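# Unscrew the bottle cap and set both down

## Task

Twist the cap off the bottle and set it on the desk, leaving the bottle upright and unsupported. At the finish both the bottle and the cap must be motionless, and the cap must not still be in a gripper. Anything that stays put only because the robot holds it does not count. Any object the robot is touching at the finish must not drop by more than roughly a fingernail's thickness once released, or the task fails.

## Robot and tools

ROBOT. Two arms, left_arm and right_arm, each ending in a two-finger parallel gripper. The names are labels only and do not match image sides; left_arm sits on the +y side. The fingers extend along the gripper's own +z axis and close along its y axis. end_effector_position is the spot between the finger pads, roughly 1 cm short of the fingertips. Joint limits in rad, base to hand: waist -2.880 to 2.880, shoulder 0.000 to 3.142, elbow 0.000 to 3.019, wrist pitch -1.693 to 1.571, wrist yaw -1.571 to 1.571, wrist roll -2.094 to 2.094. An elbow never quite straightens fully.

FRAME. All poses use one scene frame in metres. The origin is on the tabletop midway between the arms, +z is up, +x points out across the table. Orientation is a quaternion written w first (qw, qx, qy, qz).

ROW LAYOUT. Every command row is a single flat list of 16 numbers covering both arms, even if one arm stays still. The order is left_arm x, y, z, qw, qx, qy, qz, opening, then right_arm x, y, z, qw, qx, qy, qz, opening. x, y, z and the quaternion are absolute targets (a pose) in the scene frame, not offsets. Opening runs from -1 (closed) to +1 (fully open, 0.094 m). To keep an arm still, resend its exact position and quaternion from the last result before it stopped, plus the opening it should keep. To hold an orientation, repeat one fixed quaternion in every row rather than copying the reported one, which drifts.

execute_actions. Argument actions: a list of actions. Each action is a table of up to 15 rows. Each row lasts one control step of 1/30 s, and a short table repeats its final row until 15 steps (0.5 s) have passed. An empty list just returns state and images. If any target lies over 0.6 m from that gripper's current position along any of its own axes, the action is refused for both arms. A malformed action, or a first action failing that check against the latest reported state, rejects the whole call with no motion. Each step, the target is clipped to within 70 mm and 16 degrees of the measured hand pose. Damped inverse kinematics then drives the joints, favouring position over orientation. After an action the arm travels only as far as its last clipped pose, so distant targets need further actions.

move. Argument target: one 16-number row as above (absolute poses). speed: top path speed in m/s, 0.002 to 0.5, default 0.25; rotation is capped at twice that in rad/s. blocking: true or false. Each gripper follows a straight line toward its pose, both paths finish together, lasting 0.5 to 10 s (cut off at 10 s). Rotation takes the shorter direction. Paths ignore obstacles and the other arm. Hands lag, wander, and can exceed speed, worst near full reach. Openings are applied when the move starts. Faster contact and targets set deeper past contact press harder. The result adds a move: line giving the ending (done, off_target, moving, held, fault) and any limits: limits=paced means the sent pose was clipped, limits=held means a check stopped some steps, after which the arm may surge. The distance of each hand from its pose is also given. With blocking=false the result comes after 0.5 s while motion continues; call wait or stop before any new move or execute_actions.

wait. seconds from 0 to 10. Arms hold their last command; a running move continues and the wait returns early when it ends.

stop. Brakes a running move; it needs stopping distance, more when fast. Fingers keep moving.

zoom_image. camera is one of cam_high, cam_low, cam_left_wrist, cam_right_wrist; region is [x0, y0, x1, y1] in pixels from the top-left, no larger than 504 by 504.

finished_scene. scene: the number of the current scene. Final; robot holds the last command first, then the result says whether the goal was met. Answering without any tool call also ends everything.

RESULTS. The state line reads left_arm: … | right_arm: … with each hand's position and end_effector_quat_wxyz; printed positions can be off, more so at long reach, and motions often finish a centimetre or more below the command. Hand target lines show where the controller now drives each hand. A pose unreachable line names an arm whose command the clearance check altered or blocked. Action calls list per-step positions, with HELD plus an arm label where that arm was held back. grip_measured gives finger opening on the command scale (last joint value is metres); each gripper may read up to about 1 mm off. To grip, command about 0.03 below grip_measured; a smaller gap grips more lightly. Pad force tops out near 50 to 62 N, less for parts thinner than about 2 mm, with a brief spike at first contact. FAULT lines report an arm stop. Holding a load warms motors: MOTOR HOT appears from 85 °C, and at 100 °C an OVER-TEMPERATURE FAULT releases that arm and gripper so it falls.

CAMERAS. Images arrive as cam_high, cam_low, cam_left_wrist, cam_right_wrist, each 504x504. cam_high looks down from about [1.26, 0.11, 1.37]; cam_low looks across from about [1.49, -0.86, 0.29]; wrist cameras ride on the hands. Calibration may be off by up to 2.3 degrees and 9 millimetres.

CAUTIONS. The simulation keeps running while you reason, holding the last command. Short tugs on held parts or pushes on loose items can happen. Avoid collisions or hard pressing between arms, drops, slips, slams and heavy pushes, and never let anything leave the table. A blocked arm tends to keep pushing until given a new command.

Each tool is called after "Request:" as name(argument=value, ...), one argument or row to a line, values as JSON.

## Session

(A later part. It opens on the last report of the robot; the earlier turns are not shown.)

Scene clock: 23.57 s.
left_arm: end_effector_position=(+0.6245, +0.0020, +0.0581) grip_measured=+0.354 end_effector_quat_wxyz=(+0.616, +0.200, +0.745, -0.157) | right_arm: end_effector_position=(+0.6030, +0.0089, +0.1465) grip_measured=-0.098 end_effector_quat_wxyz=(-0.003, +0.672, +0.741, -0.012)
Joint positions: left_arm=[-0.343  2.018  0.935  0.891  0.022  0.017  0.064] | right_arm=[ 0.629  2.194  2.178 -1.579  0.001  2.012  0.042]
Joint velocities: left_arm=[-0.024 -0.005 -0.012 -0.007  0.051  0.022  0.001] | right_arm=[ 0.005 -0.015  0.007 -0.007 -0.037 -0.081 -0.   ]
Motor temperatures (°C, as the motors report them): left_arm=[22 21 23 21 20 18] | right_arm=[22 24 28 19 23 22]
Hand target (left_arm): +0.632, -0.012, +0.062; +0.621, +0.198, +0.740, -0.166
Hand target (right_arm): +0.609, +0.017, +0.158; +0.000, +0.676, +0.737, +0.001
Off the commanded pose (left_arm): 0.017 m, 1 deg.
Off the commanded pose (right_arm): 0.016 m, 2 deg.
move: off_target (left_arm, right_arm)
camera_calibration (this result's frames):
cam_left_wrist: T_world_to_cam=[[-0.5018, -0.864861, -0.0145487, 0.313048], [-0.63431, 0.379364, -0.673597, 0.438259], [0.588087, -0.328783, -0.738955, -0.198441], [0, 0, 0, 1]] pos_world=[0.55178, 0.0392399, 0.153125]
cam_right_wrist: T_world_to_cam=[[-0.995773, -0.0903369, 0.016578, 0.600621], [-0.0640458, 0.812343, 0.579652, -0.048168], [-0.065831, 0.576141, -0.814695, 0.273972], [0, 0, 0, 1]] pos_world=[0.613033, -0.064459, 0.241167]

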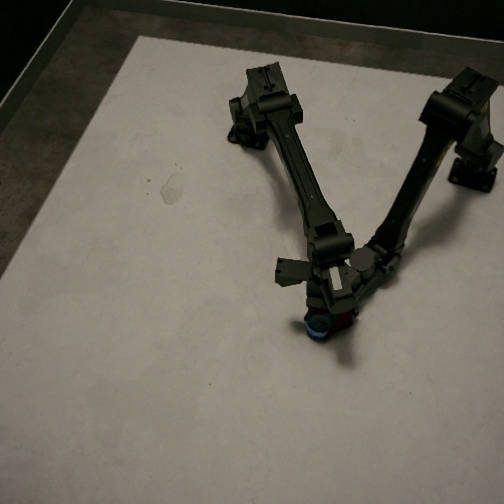

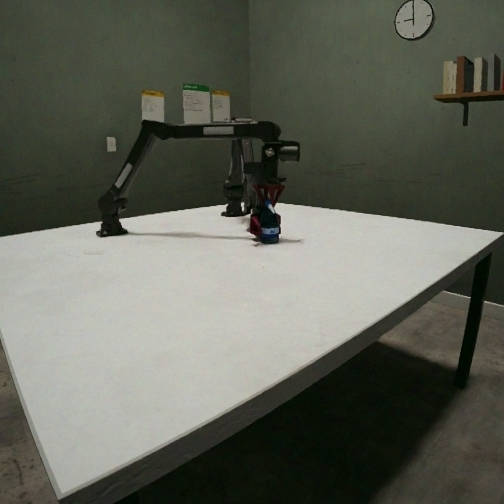

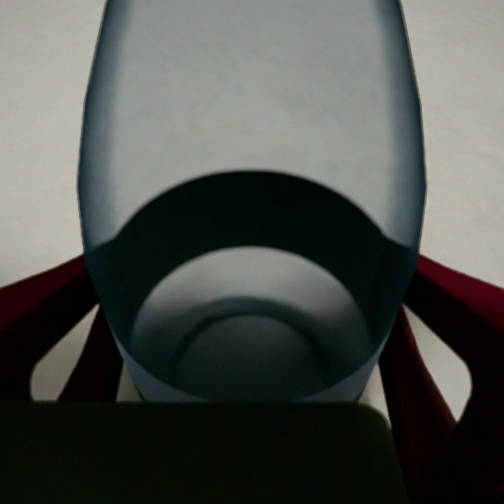

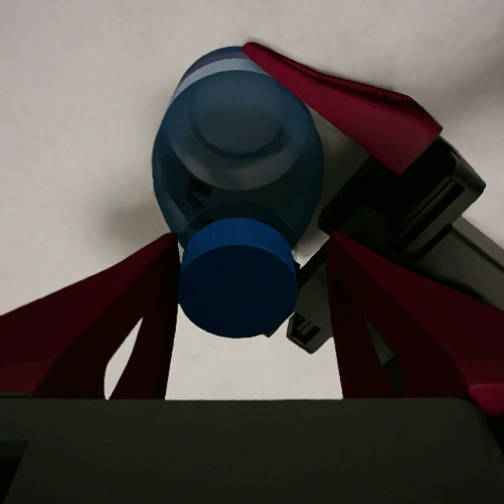

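Request:
execute_actions(
  actions=[
    [[0.627,0.0,0.062,0.618,0.199,0.743,-0.159,0.315,0.610,0.014,0.156,0,0.676,0.737,0,-0.41]],
    [[0.627,0.0,0.062,0.618,0.199,0.743,-0.159,0.315,0.610,0.014,0.156,0,0.5,0.866,0,-0.41]],
  ],
)

Scene clock: 25.27 s.
left_arm: end_effector_position=(+0.6250, +0.0026, +0.0587) grip_measured=+0.354 end_effector_quat_wxyz=(+0.618, +0.198, +0.745, -0.152) | right_arm: end_effector_position=(+0.6062, +0.0077, +0.1474) grip_measured=-0.363 end_effector_quat_wxyz=(+0.000, +0.567, +0.824, -0.009)
Joint positions: left_arm=[-0.345  2.017  0.935  0.892  0.009  0.02   0.064] | right_arm=[ 0.627  2.194  2.18  -1.573  0.007  1.741  0.03 ]
Joint velocities: left_arm=[-0.005  0.005 -0.007 -0.002 -0.022 -0.051 -0.001] | right_arm=[-0.015  0.005  0.002 -0.012  0.007 -0.125 -0.   ]
Motor temperatures (°C, as the motors report them): left_arm=[22 21 23 21 20 18] | right_arm=[22 24 28 19 23 22]
Hand target (left_arm): +0.627, +0.000, +0.062; +0.618, +0.199, +0.743, -0.159
Hand target (right_arm): +0.610, +0.014, +0.156; +0.003, +0.504, +0.864, +0.001
Off the commanded pose (left_arm): 0.005 m, 1 deg.
Off the commanded pose (right_arm): 0.011 m, 9 deg.
Step readings (end_effector_position; steps 1 to 15: 1st action; 16 to 30: 2nd action):
0: left_arm (+0.6245, +0.0020, +0.0581) | right_arm (+0.6029, +0.0089, +0.1465)
1: left_arm (+0.6244, +0.0017, +0.0581) | right_arm (+0.6033, +0.0088, +0.1467)
2: left_arm (+0.6242, +0.0012, +0.0587) | right_arm (+0.6044, +0.0089, +0.1474)
4: left_arm (+0.6240, +0.0008, +0.0587) | right_arm (+0.6047, +0.0084, +0.1474)
8: left_arm (+0.6240, +0.0008, +0.0587) | right_arm (+0.6047, +0.0084, +0.1474)
15: left_arm (+0.6240, +0.0008, +0.0587) | right_arm (+0.6047, +0.0084, +0.1474)
16: left_arm (+0.6241, +0.0010, +0.0587) | right_arm (+0.6049, +0.0081, +0.1474)
17: left_arm (+0.6243, +0.0015, +0.0587) | right_arm (+0.6049, +0.0081, +0.1474)
19: left_arm (+0.6245, +0.0017, +0.0587) | right_arm (+0.6051, +0.0082, +0.1474)
23: left_arm (+0.6249, +0.0025, +0.0587) | right_arm (+0.6058, +0.0084, +0.1474)
30: end_effector_position above
camera_calibration (this result's frames):
cam_left_wrist: T_world_to_cam=[[-0.4933, -0.869611, -0.0207897, 0.308827], [-0.635297, 0.376501, -0.674273, 0.439361], [0.594183, -0.319411, -0.738189, -0.201951], [0, 0, 0, 1]] pos_world=[0.551464, 0.0386342, 0.153592]
cam_right_wrist: T_world_to_cam=[[-0.936167, -0.351438, 0.00903382, 0.570708], [-0.281194, 0.763977, 0.580749, 0.0843587], [-0.210999, 0.541138, -0.814033, 0.363716], [0, 0, 0, 1]] pos_world=[0.634743, -0.0607001, 0.24193]

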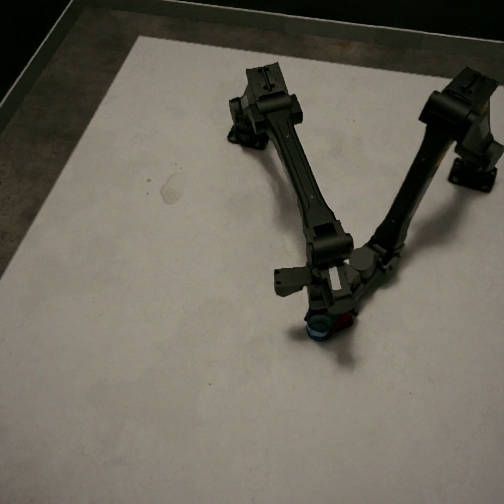

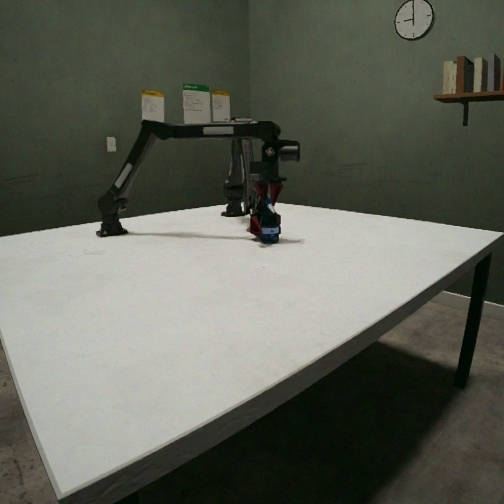

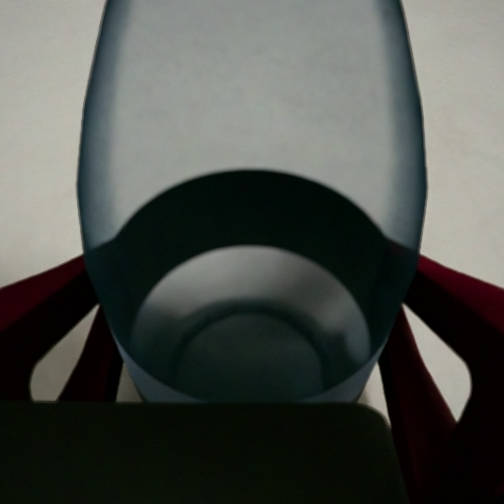

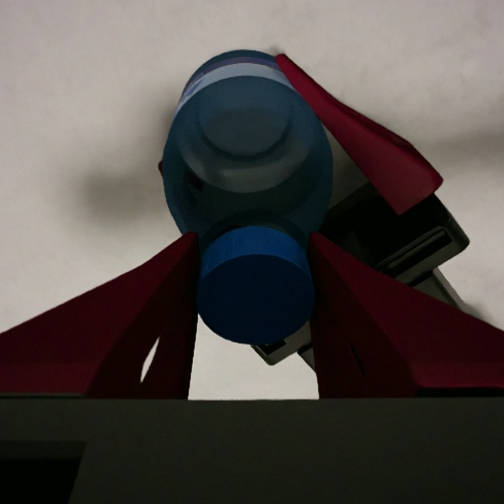

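Request:
execute_actions(
  actions=[
    [[0.627,0.0,0.062,0.618,0.199,0.743,-0.159,0.315,0.610,0.012,0.156,0,-0.342,0.94,0,-0.41]],
    [[0.627,0.0,0.062,0.618,0.199,0.743,-0.159,0.315,0.610,0.012,0.156,0,-0.342,0.94,0,-0.41]],
    [[0.627,0.0,0.062,0.618,0.199,0.743,-0.159,0.315,0.610,0.012,0.157,0,-0.342,0.94,0,-0.41]],
  ],
)

Request:
zoom_image(
  camera="cam_low",
  region=[220, 150, 320, 250],
)

Scene clock: 28.03 s.
left_arm: end_effector_position=(+0.6217, -0.0032, +0.0587) grip_measured=+0.354 end_effector_quat_wxyz=(+0.617, +0.212, +0.741, -0.156) | right_arm: end_effector_position=(+0.6143, +0.0089, +0.1479) grip_measured=-0.406 end_effector_quat_wxyz=(+0.012, -0.199, +0.980, -0.009)
Joint positions: left_arm=[-0.35   2.017  0.935  0.892  0.029  0.037  0.064] | right_arm=[ 0.626  2.193  2.18  -1.542  0.024  0.136  0.028]
Joint velocities: left_arm=[-0.005 -0.015 -0.002 -0.002  0.007 -0.051  0.   ] | right_arm=[-0.005 -0.024  0.002  0.012 -0.11  -1.209 -0.   ]
Motor temperatures (°C, as the motors report them): left_arm=[22 22 23 21 20 18] | right_arm=[22 25 28 19 23 22]
Hand target (left_arm): +0.627, -0.000, +0.062; +0.618, +0.199, +0.743, -0.159
Hand target (right_arm): +0.610, +0.012, +0.157; +0.007, -0.300, +0.954, -0.004
Off the commanded pose (left_arm): 0.007 m, 2 deg.
Off the commanded pose (right_arm): 0.011 m, 17 deg; orientation clipped at the last step of the last action.
Step readings (end_effector_position; steps 1 to 15: 1st action; 16 to 30: 2nd action; 31 to 45: 3rd action):
0: left_arm (+0.6250, +0.0026, +0.0587) | right_arm (+0.6063, +0.0075, +0.1474)
1: left_arm (+0.6250, +0.0026, +0.0587) | right_arm (+0.6066, +0.0070, +0.1474)
2: left_arm (+0.6250, +0.0026, +0.0587) | right_arm (+0.6069, +0.0066, +0.1474)
4: left_arm (+0.6250, +0.0026, +0.0587) | right_arm (+0.6074, +0.0058, +0.1474)
8: left_arm (+0.6247, +0.0022, +0.0587) | right_arm (+0.6084, +0.0041, +0.1474)
15: left_arm (+0.6240, +0.0009, +0.0587) | right_arm (+0.6114, +0.0013, +0.1476)
16: left_arm (+0.6240, +0.0008, +0.0587) | right_arm (+0.6121, +0.0012, +0.1476)
17: left_arm (+0.6239, +0.0007, +0.0587) | right_arm (+0.6128, +0.0012, +0.1476)
19: left_arm (+0.6239, +0.0007, +0.0587) | right_arm (+0.6142, +0.0015, +0.1477)
23: left_arm (+0.6239, +0.0007, +0.0587) | right_arm (+0.6162, +0.0022, +0.1477)
30: left_arm (+0.6231, -0.0008, +0.0587) | right_arm (+0.6175, +0.0031, +0.1477)
31: left_arm (+0.6230, -0.0011, +0.0587) | right_arm (+0.6175, +0.0031, +0.1477)
32: left_arm (+0.6229, -0.0012, +0.0587) | right_arm (+0.6177, +0.0033, +0.1477)
34: left_arm (+0.6226, -0.0017, +0.0587) | right_arm (+0.6174, +0.0037, +0.1479)
38: left_arm (+0.6221, -0.0025, +0.0587) | right_arm (+0.6164, +0.0053, +0.1481)
45: end_effector_position above
camera_calibration (this result's frames):
cam_left_wrist: T_world_to_cam=[[-0.51657, -0.855601, -0.0332078, 0.317417], [-0.620581, 0.400834, -0.673952, 0.43042], [0.589945, -0.327535, -0.738028, -0.199284], [0, 0, 0, 1]] pos_world=[0.548645, 0.0337828, 0.153546]
cam_right_wrist: T_world_to_cam=[[0.382761, -0.923693, 0.0168591, -0.2276], [-0.760882, -0.30484, 0.572828, 0.390805], [-0.523978, -0.232084, -0.819502, 0.565205], [0, 0, 0, 1]] pos_world=[0.680628, 0.0400753, 0.24316]

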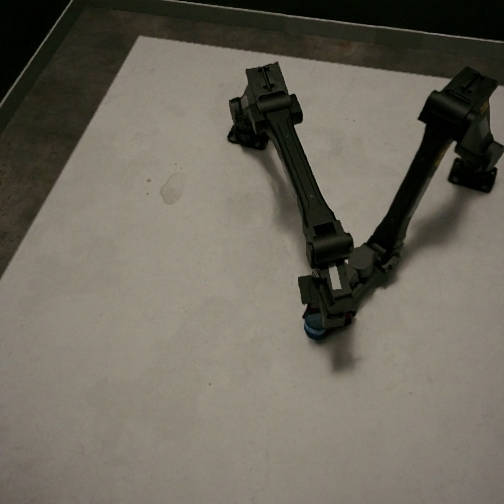

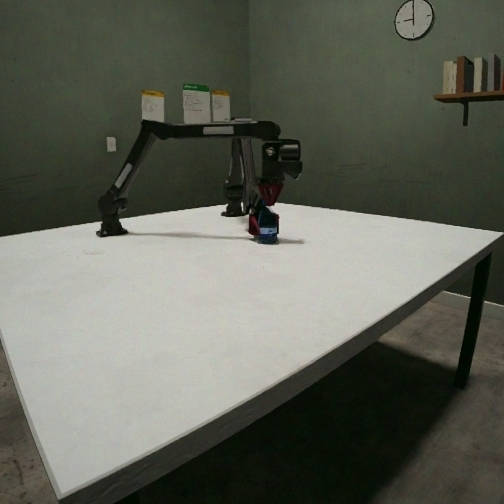

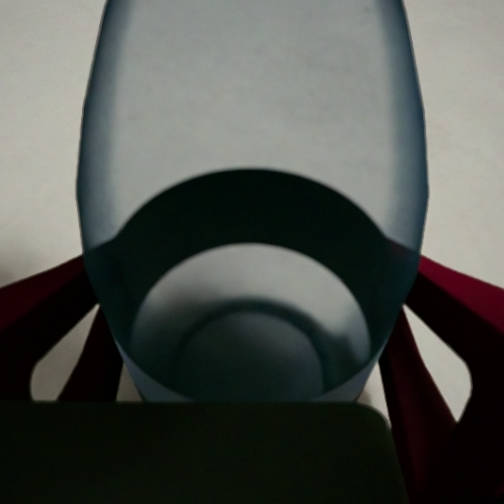

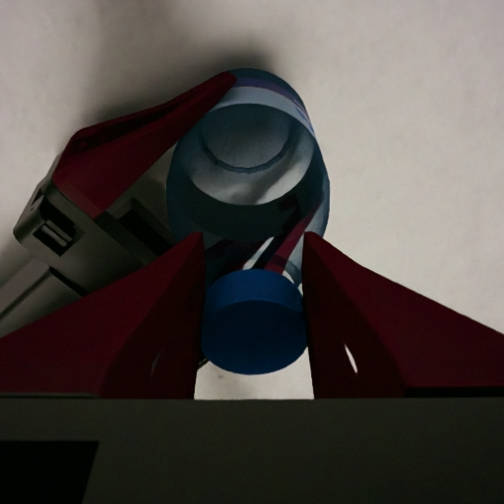

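Region (220, 150, 320, 250) of cam_low's 504x504 image, scaled by 5.040, with more detail than that image has.

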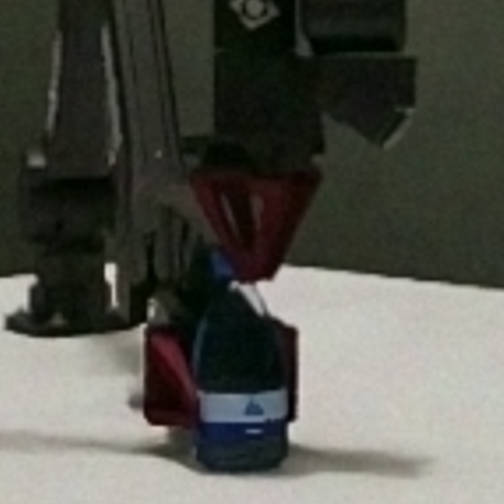

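Request:
move(
  target=[0.625,-0.002,0.062,0.618,0.199,0.743,-0.159,0.315,0.602,0.006,0.137,0,-0.259,0.966,0,-0.1],
  speed=0.05,
)

Scene clock: 29.60 s.
left_arm: end_effector_position=(+0.6221, -0.0026, +0.0587) grip_measured=+0.354 end_effector_quat_wxyz=(+0.618, +0.208, +0.743, -0.155) | right_arm: end_effector_position=(+0.6029, +0.0064, +0.1354) grip_measured=-0.102 end_effector_quat_wxyz=(-0.005, -0.269, +0.963, -0.003)
Joint positions: left_arm=[-0.351  2.017  0.935  0.892  0.02   0.031  0.064] | right_arm=[ 0.626  2.179  2.123 -1.526  0.003 -0.009  0.042]
Joint velocities: left_arm=[-0.005 -0.015  0.012  0.007 -0.007 -0.037 -0.   ] | right_arm=[ 0.005 -0.024  0.002  0.002 -0.007  0.066 -0.   ]
Motor temperatures (°C, as the motors report them): left_arm=[22 22 23 21 20 18] | right_arm=[22 25 28 19 23 22]
Hand target (left_arm): +0.625, -0.002, +0.062; +0.618, +0.199, +0.743, -0.159
Hand target (right_arm): +0.602, +0.006, +0.137; -0.000, -0.259, +0.966, +0.000
Off the commanded pose (left_arm): 0.004 m, 1 deg.
Off the commanded pose (right_arm): 0.002 m, 1 deg.
move: done
camera_calibration (this result's frames):
cam_left_wrist: T_world_to_cam=[[-0.509238, -0.860141, -0.0288776, 0.313333], [-0.625484, 0.392942, -0.674066, 0.433433], [0.59114, -0.325198, -0.738106, -0.200038], [0, 0, 0, 1]] pos_world=[0.548917, 0.0341452, 0.153562]
cam_right_wrist: T_world_to_cam=[[0.512175, -0.858879, -0.00196394, -0.301223], [-0.688094, -0.411697, 0.597522, 0.341963], [-0.514007, -0.304684, -0.80185, 0.5404], [0, 0, 0, 1]] pos_world=[0.667351, 0.0467226, 0.228397]

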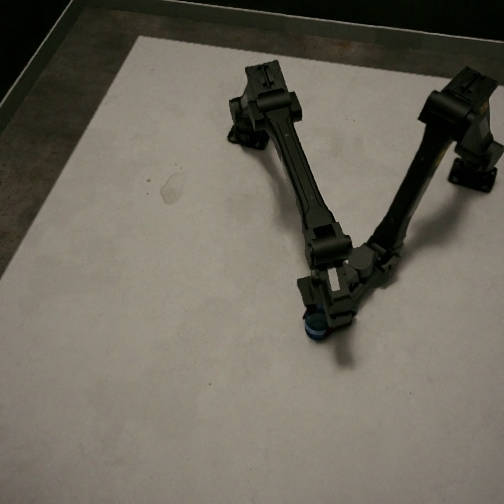

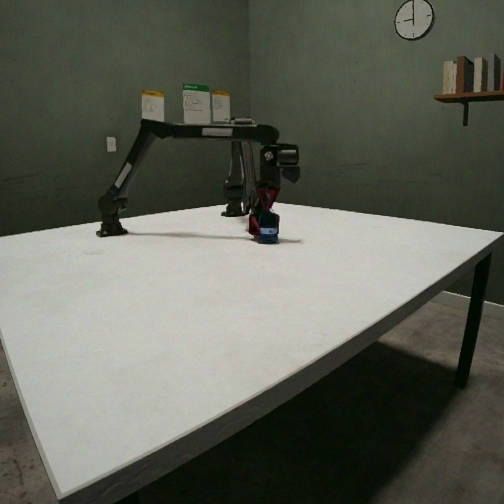

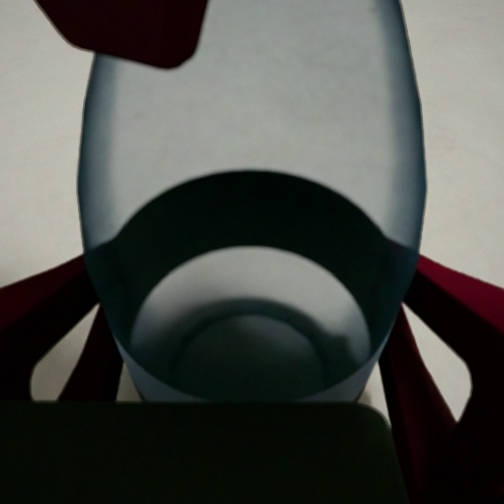

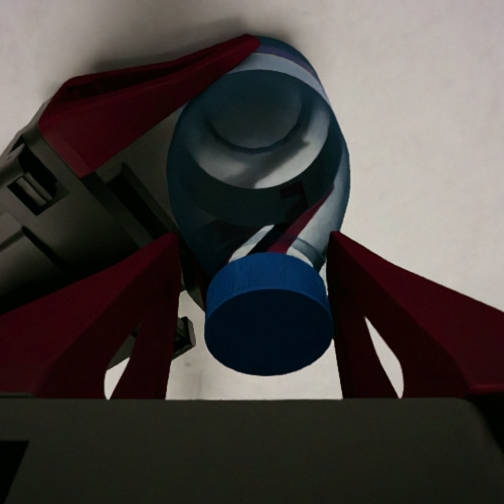

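Request:
execute_actions(
  actions=[
    [[0.625,-0.002,0.062,0.618,0.199,0.743,-0.159,0.315,0.598,-0.001,0.142,0,-0.259,0.966,0,-0.1]],
    [[0.625,-0.002,0.062,0.618,0.199,0.743,-0.159,0.315,0.599,0.001,0.142,0,-0.259,0.966,0,-0.41]],
  ],
)

Scene clock: 31.47 s.
left_arm: end_effector_position=(+0.6222, -0.0024, +0.0587) grip_measured=+0.354 end_effector_quat_wxyz=(+0.617, +0.205, +0.743, -0.156) | right_arm: end_effector_position=(+0.5977, +0.0010, +0.1436) grip_measured=-0.364 end_effector_quat_wxyz=(-0.002, -0.266, +0.964, -0.003)
Joint positions: left_arm=[-0.351  2.017  0.935  0.892  0.019  0.025  0.064] | right_arm=[ 0.623  2.148  2.092 -1.52   0.004 -0.006  0.03 ]
Joint velocities: left_arm=[-0.005 -0.005 -0.012 -0.002  0.007  0.007 -0.001] | right_arm=[ 0.005  0.005 -0.007  0.002 -0.081 -0.066  0.   ]
Motor temperatures (°C, as the motors report them): left_arm=[22 22 23 21 20 18] | right_arm=[22 25 28 19 23 22]
Hand target (left_arm): +0.625, -0.002, +0.062; +0.618, +0.199, +0.743, -0.159
Hand target (right_arm): +0.599, +0.001, +0.142; -0.000, -0.259, +0.966, +0.000
Off the commanded pose (left_arm): 0.004 m, 1 deg.
Off the commanded pose (right_arm): 0.002 m, 1 deg.
Step readings (end_effector_position; steps 1 to 15: 1st action; 16 to 30: 2nd action):
0: left_arm (+0.6221, -0.0026, +0.0587) | right_arm (+0.6029, +0.0064, +0.1371)
1: left_arm (+0.6221, -0.0026, +0.0587) | right_arm (+0.6022, +0.0060, +0.1369)
2: left_arm (+0.6221, -0.0026, +0.0587) | right_arm (+0.6001, +0.0047, +0.1365)
4: left_arm (+0.6221, -0.0026, +0.0587) | right_arm (+0.5971, +0.0030, +0.1369)
8: left_arm (+0.6221, -0.0026, +0.0587) | right_arm (+0.5965, +0.0026, +0.1407)
15: left_arm (+0.6221, -0.0026, +0.0587) | right_arm (+0.5965, +0.0026, +0.1436)
16: left_arm (+0.6222, -0.0025, +0.0587) | right_arm (+0.5966, +0.0024, +0.1436)
17: left_arm (+0.6223, -0.0024, +0.0587) | right_arm (+0.5973, +0.0016, +0.1436)
19: left_arm (+0.6223, -0.0024, +0.0587) | right_arm (+0.5977, +0.0010, +0.1436)
23: left_arm (+0.6222, -0.0024, +0.0587) | right_arm (+0.5977, +0.0010, +0.1436)
30: end_effector_position above
camera_calibration (this result's frames):
cam_left_wrist: T_world_to_cam=[[-0.507466, -0.861342, -0.0238526, 0.31213], [-0.627998, 0.38866, -0.674212, 0.434988], [0.589997, -0.32716, -0.738153, -0.199331], [0, 0, 0, 1]] pos_world=[0.549172, 0.0345746, 0.153582]
cam_right_wrist: T_world_to_cam=[[0.507267, -0.861788, -0.00079083, -0.300396], [-0.693534, -0.408774, 0.593224, 0.33509], [-0.511557, -0.300375, -0.805037, 0.541699], [0, 0, 0, 1]] pos_world=[0.661887, 0.0408107, 0.237067]

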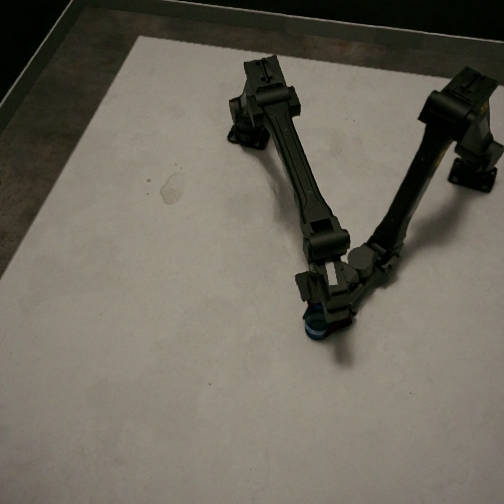

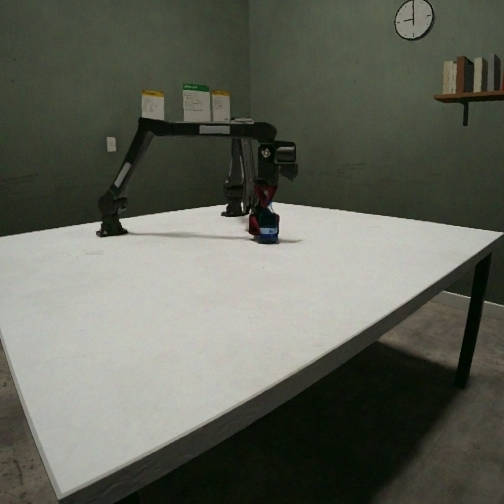

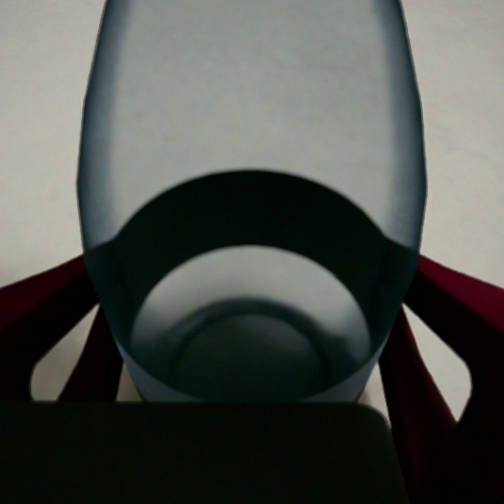

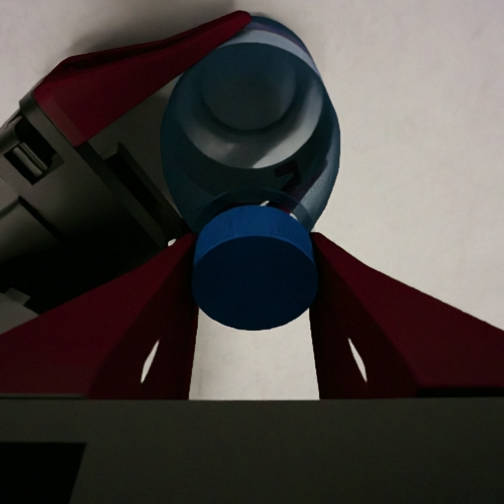

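Good. Turn to 75° gently.

Request:
move(
  target=[0.625,-0.002,0.062,0.618,0.199,0.743,-0.159,0.315,0.600,0.002,0.143,0,-0.609,0.793,0,-0.43],
  speed=0.3,
)

Scene clock: 33.97 s.
left_arm: end_effector_position=(+0.6249, +0.0024, +0.0587) grip_measured=+0.354 end_effector_quat_wxyz=(+0.618, +0.193, +0.747, -0.154) | right_arm: end_effector_position=(+0.6012, -0.0040, +0.1436) grip_measured=-0.415 end_effector_quat_wxyz=(-0.002, -0.585, +0.811, -0.004)
Joint positions: left_arm=[-0.346  2.017  0.935  0.892  0.004  0.01   0.064] | right_arm=[ 0.615  2.148  2.092 -1.518  0.008 -0.726  0.027]
Joint velocities: left_arm=[-0.015 -0.005 -0.002  0.022 -0.007  0.037  0.001] | right_arm=[ 0.005 -0.015 -0.007  0.007 -0.066 -0.022  0.   ]
Motor temperatures (°C, as the motors report them): left_arm=[22 22 23 21 20 18] | right_arm=[22 25 28 19 23 22]
Hand target (left_arm): +0.625, -0.002, +0.062; +0.618, +0.199, +0.743, -0.159
Hand target (right_arm): +0.600, +0.002, +0.143; +0.000, -0.609, +0.793, -0.000
Off the commanded pose (left_arm): 0.006 m, 1 deg.
Off the commanded pose (right_arm): 0.006 m, 3 deg.
move: off_target (right_arm)
camera_calibration (this result's frames):
cam_left_wrist: T_world_to_cam=[[-0.488699, -0.87238, -0.0112429, 0.305233], [-0.640381, 0.367427, -0.67447, 0.442578], [0.592525, -0.322413, -0.738217, -0.200909], [0, 0, 0, 1]] pos_world=[0.551629, 0.0388881, 0.153623]
cam_right_wrist: T_world_to_cam=[[0.947147, -0.3208, -0.000677141, -0.56878], [-0.257433, -0.761314, 0.595087, 0.0716683], [-0.19142, -0.56346, -0.803661, 0.348314], [0, 0, 0, 1]] pos_world=[0.623842, 0.0683589, 0.236893]

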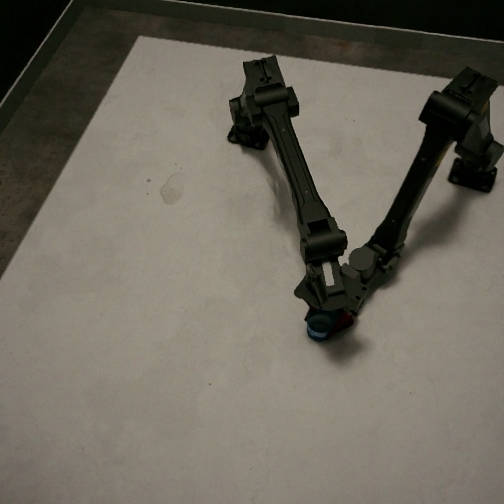

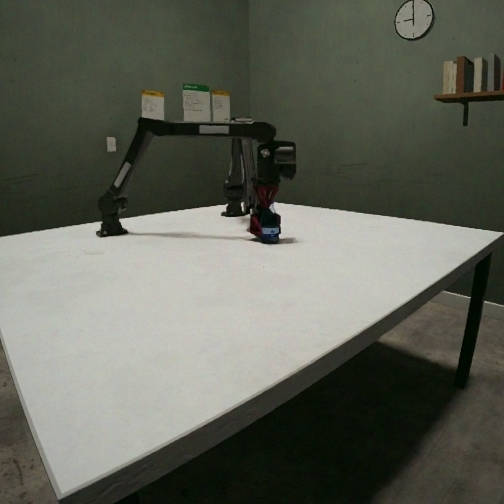

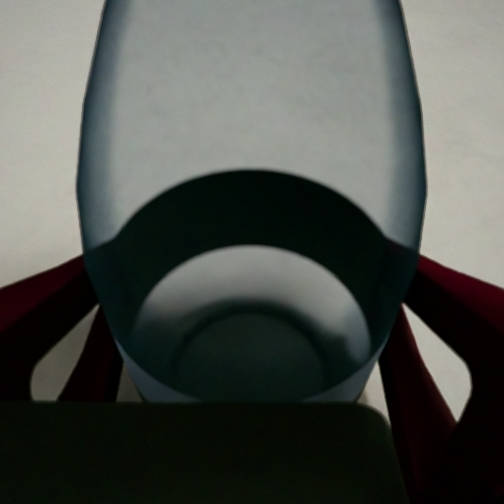

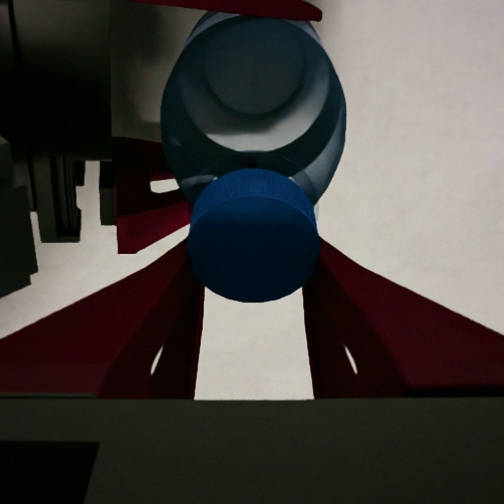

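Request:
move(
  target=[0.627,0.001,0.062,0.618,0.199,0.743,-0.159,0.30,0.604,0.012,0.138,0,0.676,0.737,0,0.05],
  speed=0.5,
)

Scene clock: 38.27 s.
left_arm: end_effector_position=(+0.6229, -0.0012, +0.0587) grip_measured=+0.354 end_effector_quat_wxyz=(+0.616, +0.204, +0.744, -0.161) | right_arm: end_effector_position=(+0.5970, +0.0033, +0.1436) grip_measured=+0.048 end_effector_quat_wxyz=(-0.002, +0.671, +0.742, -0.001)
Joint positions: left_arm=[-0.346  2.017  0.935  0.892  0.03   0.018  0.064] | right_arm=[ 0.625  2.148  2.092 -1.518 -0.004  2.004  0.049]
Joint velocities: left_arm=[-0.005 -0.015 -0.002  0.017  0.125 -0.051  0.001] | right_arm=[-0.015  0.005 -0.002  0.007  0.007 -0.007  0.001]
Motor temperatures (°C, as the motors report them): left_arm=[22 22 23 21 20 18] | right_arm=[22 26 28 19 23 22]
Hand target (left_arm): +0.627, +0.001, +0.062; +0.619, +0.199, +0.743, -0.159
Hand target (right_arm): +0.604, +0.012, +0.138; +0.000, +0.676, +0.737, +0.001
Off the commanded pose (left_arm): 0.006 m, 1 deg.
Off the commanded pose (right_arm): 0.013 m, 1 deg.
move: off_target (right_arm)
camera_calibration (this result's frames):
cam_left_wrist: T_world_to_cam=[[-0.51151, -0.859146, -0.0150193, 0.31554], [-0.629145, 0.386365, -0.674461, 0.435643], [0.585264, -0.335545, -0.738157, -0.19636], [0, 0, 0, 1]] pos_world=[0.550407, 0.0368903, 0.153618]
cam_right_wrist: T_world_to_cam=[[-0.99559, -0.0938126, -0.000368755, 0.596511], [-0.0759292, 0.803481, 0.590469, -0.0367276], [-0.0550971, 0.587892, -0.807061, 0.266912], [0, 0, 0, 1]] pos_world=[0.605797, -0.0714453, 0.23732]

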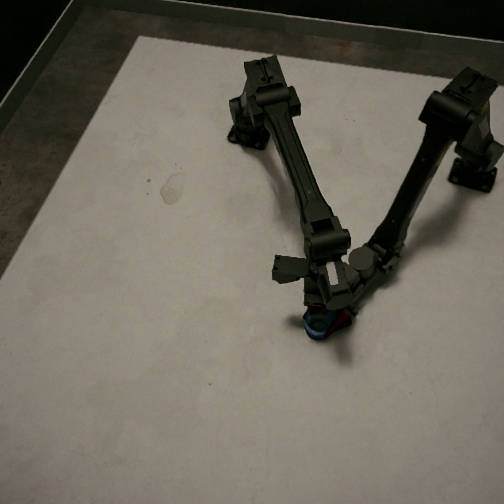

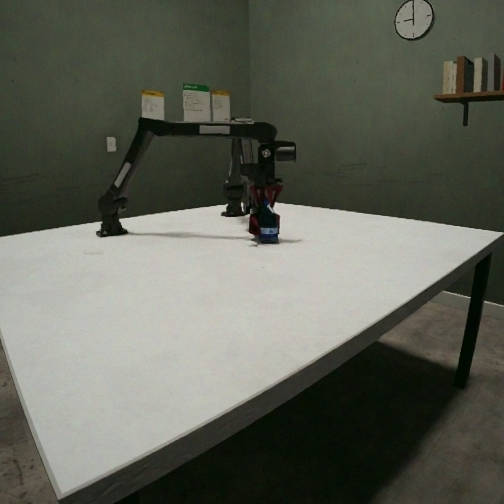

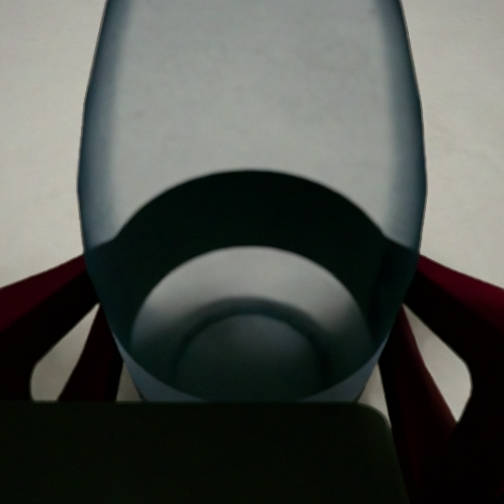

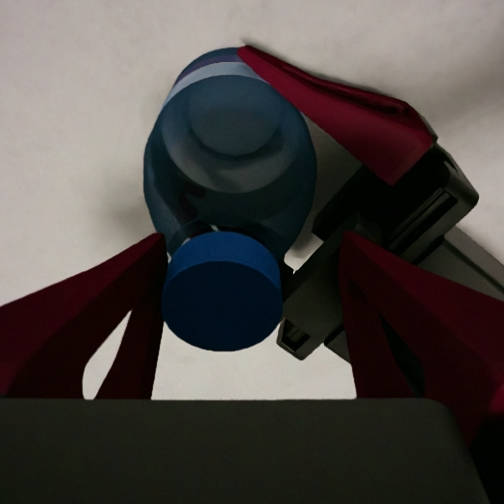

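Request:
move(
  target=[0.625,0.0,0.062,0.618,0.199,0.743,-0.159,0.30,0.611,0.012,0.132,0,0.676,0.737,0,0.0],
  speed=0.05,
)

Scene clock: 39.70 s.
left_arm: end_effector_position=(+0.6234, -0.0003, +0.0585) grip_measured=+0.354 end_effector_quat_wxyz=(+0.616, +0.202, +0.744, -0.158) | right_arm: end_effector_position=(+0.5997, +0.0045, +0.1371) grip_measured=+0.002 end_effector_quat_wxyz=(-0.002, +0.671, +0.741, -0.004)
Joint positions: left_arm=[-0.346  2.017  0.935  0.891  0.024  0.018  0.064] | right_arm=[ 0.625  2.164  2.103 -1.518 -0.002  2.007  0.047]
Joint velocities: left_arm=[ 0.005 -0.015  0.007  0.002  0.037 -0.037  0.002] | right_arm=[-0.005  0.005  0.002 -0.007  0.081  0.051 -0.   ]
Motor temperatures (°C, as the motors report them): left_arm=[22 22 23 21 20 18] | right_arm=[22 26 28 19 23 22]
Hand target (left_arm): +0.625, -0.000, +0.062; +0.618, +0.199, +0.743, -0.159
Hand target (right_arm): +0.610, +0.012, +0.132; +0.000, +0.676, +0.737, +0.001
Off the commanded pose (left_arm): 0.004 m, 0 deg.
Off the commanded pose (right_arm): 0.014 m, 1 deg.
move: off_target (right_arm)
camera_calibration (this result's frames):
cam_left_wrist: T_world_to_cam=[[-0.506355, -0.862174, -0.0161449, 0.313436], [-0.631536, 0.383519, -0.673851, 0.436918], [0.587169, -0.331012, -0.738691, -0.197631], [0, 0, 0, 1]] pos_world=[0.550682, 0.037252, 0.15349]
cam_right_wrist: T_world_to_cam=[[-0.995794, -0.0915367, 0.0039895, 0.598901], [-0.0717694, 0.80634, 0.587082, -0.0357141], [-0.0569564, 0.584326, -0.809518, 0.262519], [0, 0, 0, 1]] pos_world=[0.608771, -0.0697775, 0.231092]

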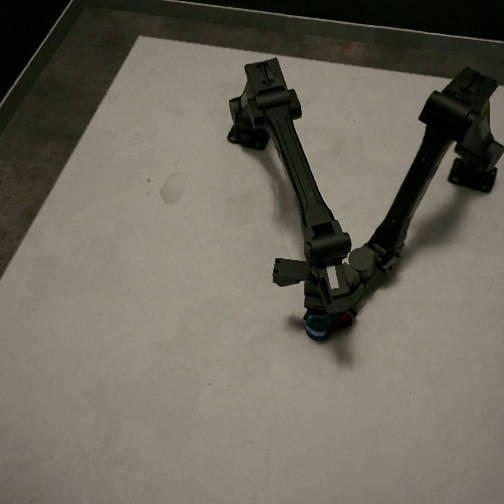

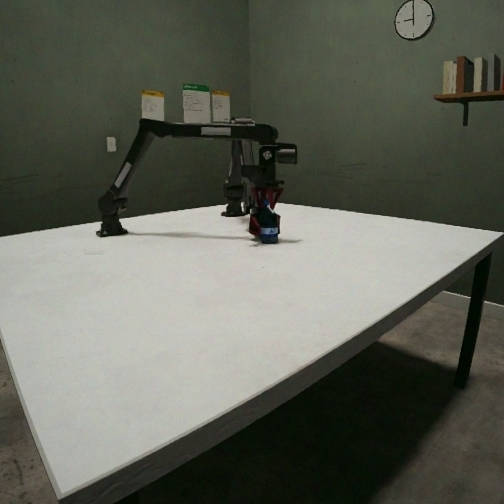

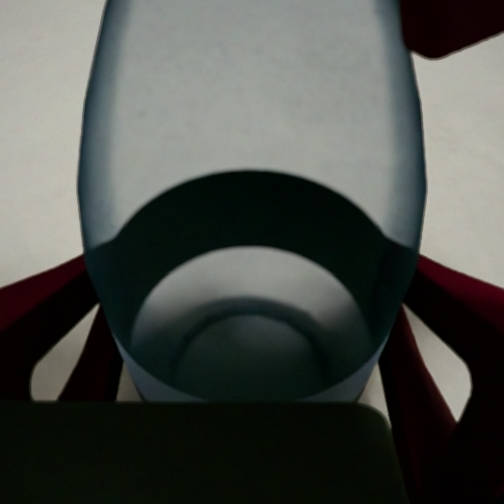

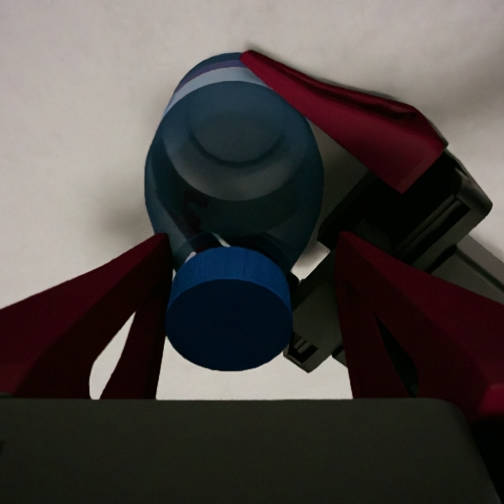

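Request:
move(
  target=[0.625,0.0,0.062,0.618,0.199,0.743,-0.159,0.30,0.617,0.016,0.133,0,0.676,0.737,0,0.0],
  speed=0.05,
)

Scene clock: 41.07 s.
left_arm: end_effector_position=(+0.6234, -0.0002, +0.0585) grip_measured=+0.354 end_effector_quat_wxyz=(+0.616, +0.202, +0.744, -0.158) | right_arm: end_effector_position=(+0.6078, +0.0093, +0.1367) grip_measured=+0.002 end_effector_quat_wxyz=(-0.001, +0.671, +0.741, -0.001)
Joint positions: left_arm=[-0.346  2.017  0.935  0.891  0.023  0.018  0.064] | right_arm=[ 0.625  2.191  2.147 -1.529 -0.002  2.007  0.047]
Joint velocities: left_arm=[ 0.005 -0.005 -0.002 -0.007  0.022 -0.037 -0.   ] | right_arm=[-0.005  0.005 -0.012  0.007 -0.037 -0.007 -0.   ]
Motor temperatures (°C, as the motors report them): left_arm=[22 22 23 21 20 18] | right_arm=[22 26 29 19 23 22]
Hand target (left_arm): +0.625, +0.000, +0.062; +0.618, +0.199, +0.743, -0.159
Hand target (right_arm): +0.617, +0.016, +0.133; +0.000, +0.676, +0.737, +0.001
Off the commanded pose (left_arm): 0.004 m, 0 deg.
Off the commanded pose (right_arm): 0.012 m, 1 deg.
move: off_target (right_arm)
camera_calibration (this result's frames):
cam_left_wrist: T_world_to_cam=[[-0.506031, -0.862363, -0.0162173, 0.313304], [-0.631656, 0.383326, -0.673848, 0.436991], [0.587318, -0.330745, -0.738692, -0.197724], [0, 0, 0, 1]] pos_world=[0.550697, 0.0372757, 0.15349]
cam_right_wrist: T_world_to_cam=[[-0.995799, -0.0915398, -0.00221531, 0.608176], [-0.0752459, 0.804283, 0.589463, -0.0369075], [-0.0521776, 0.587154, -0.807792, 0.256689], [0, 0, 0, 1]] pos_world=[0.616237, -0.0653593, 0.230454]

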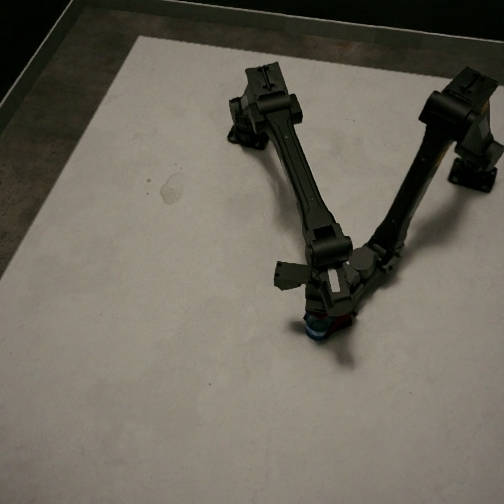

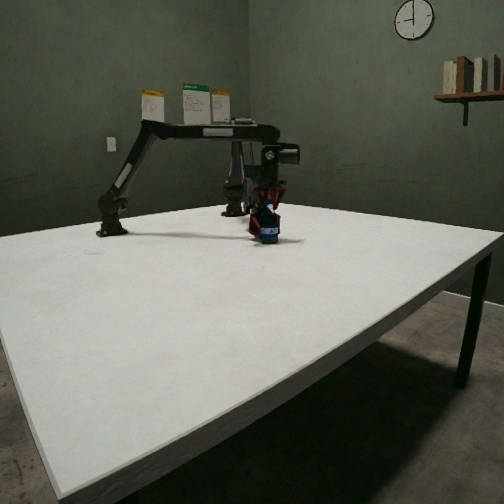

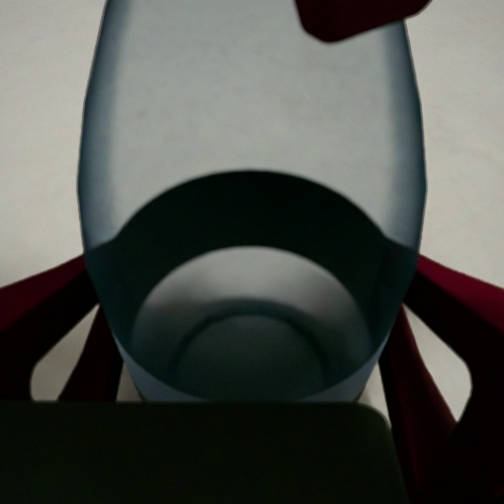

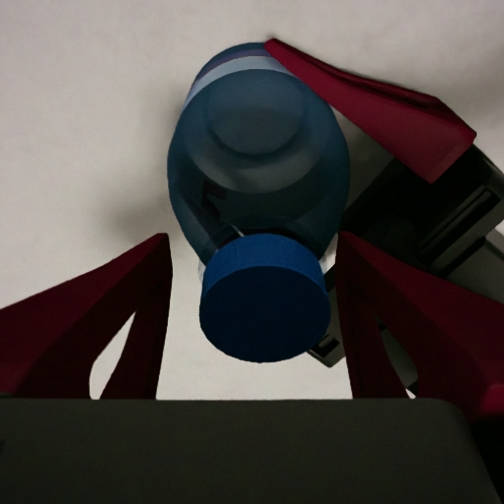

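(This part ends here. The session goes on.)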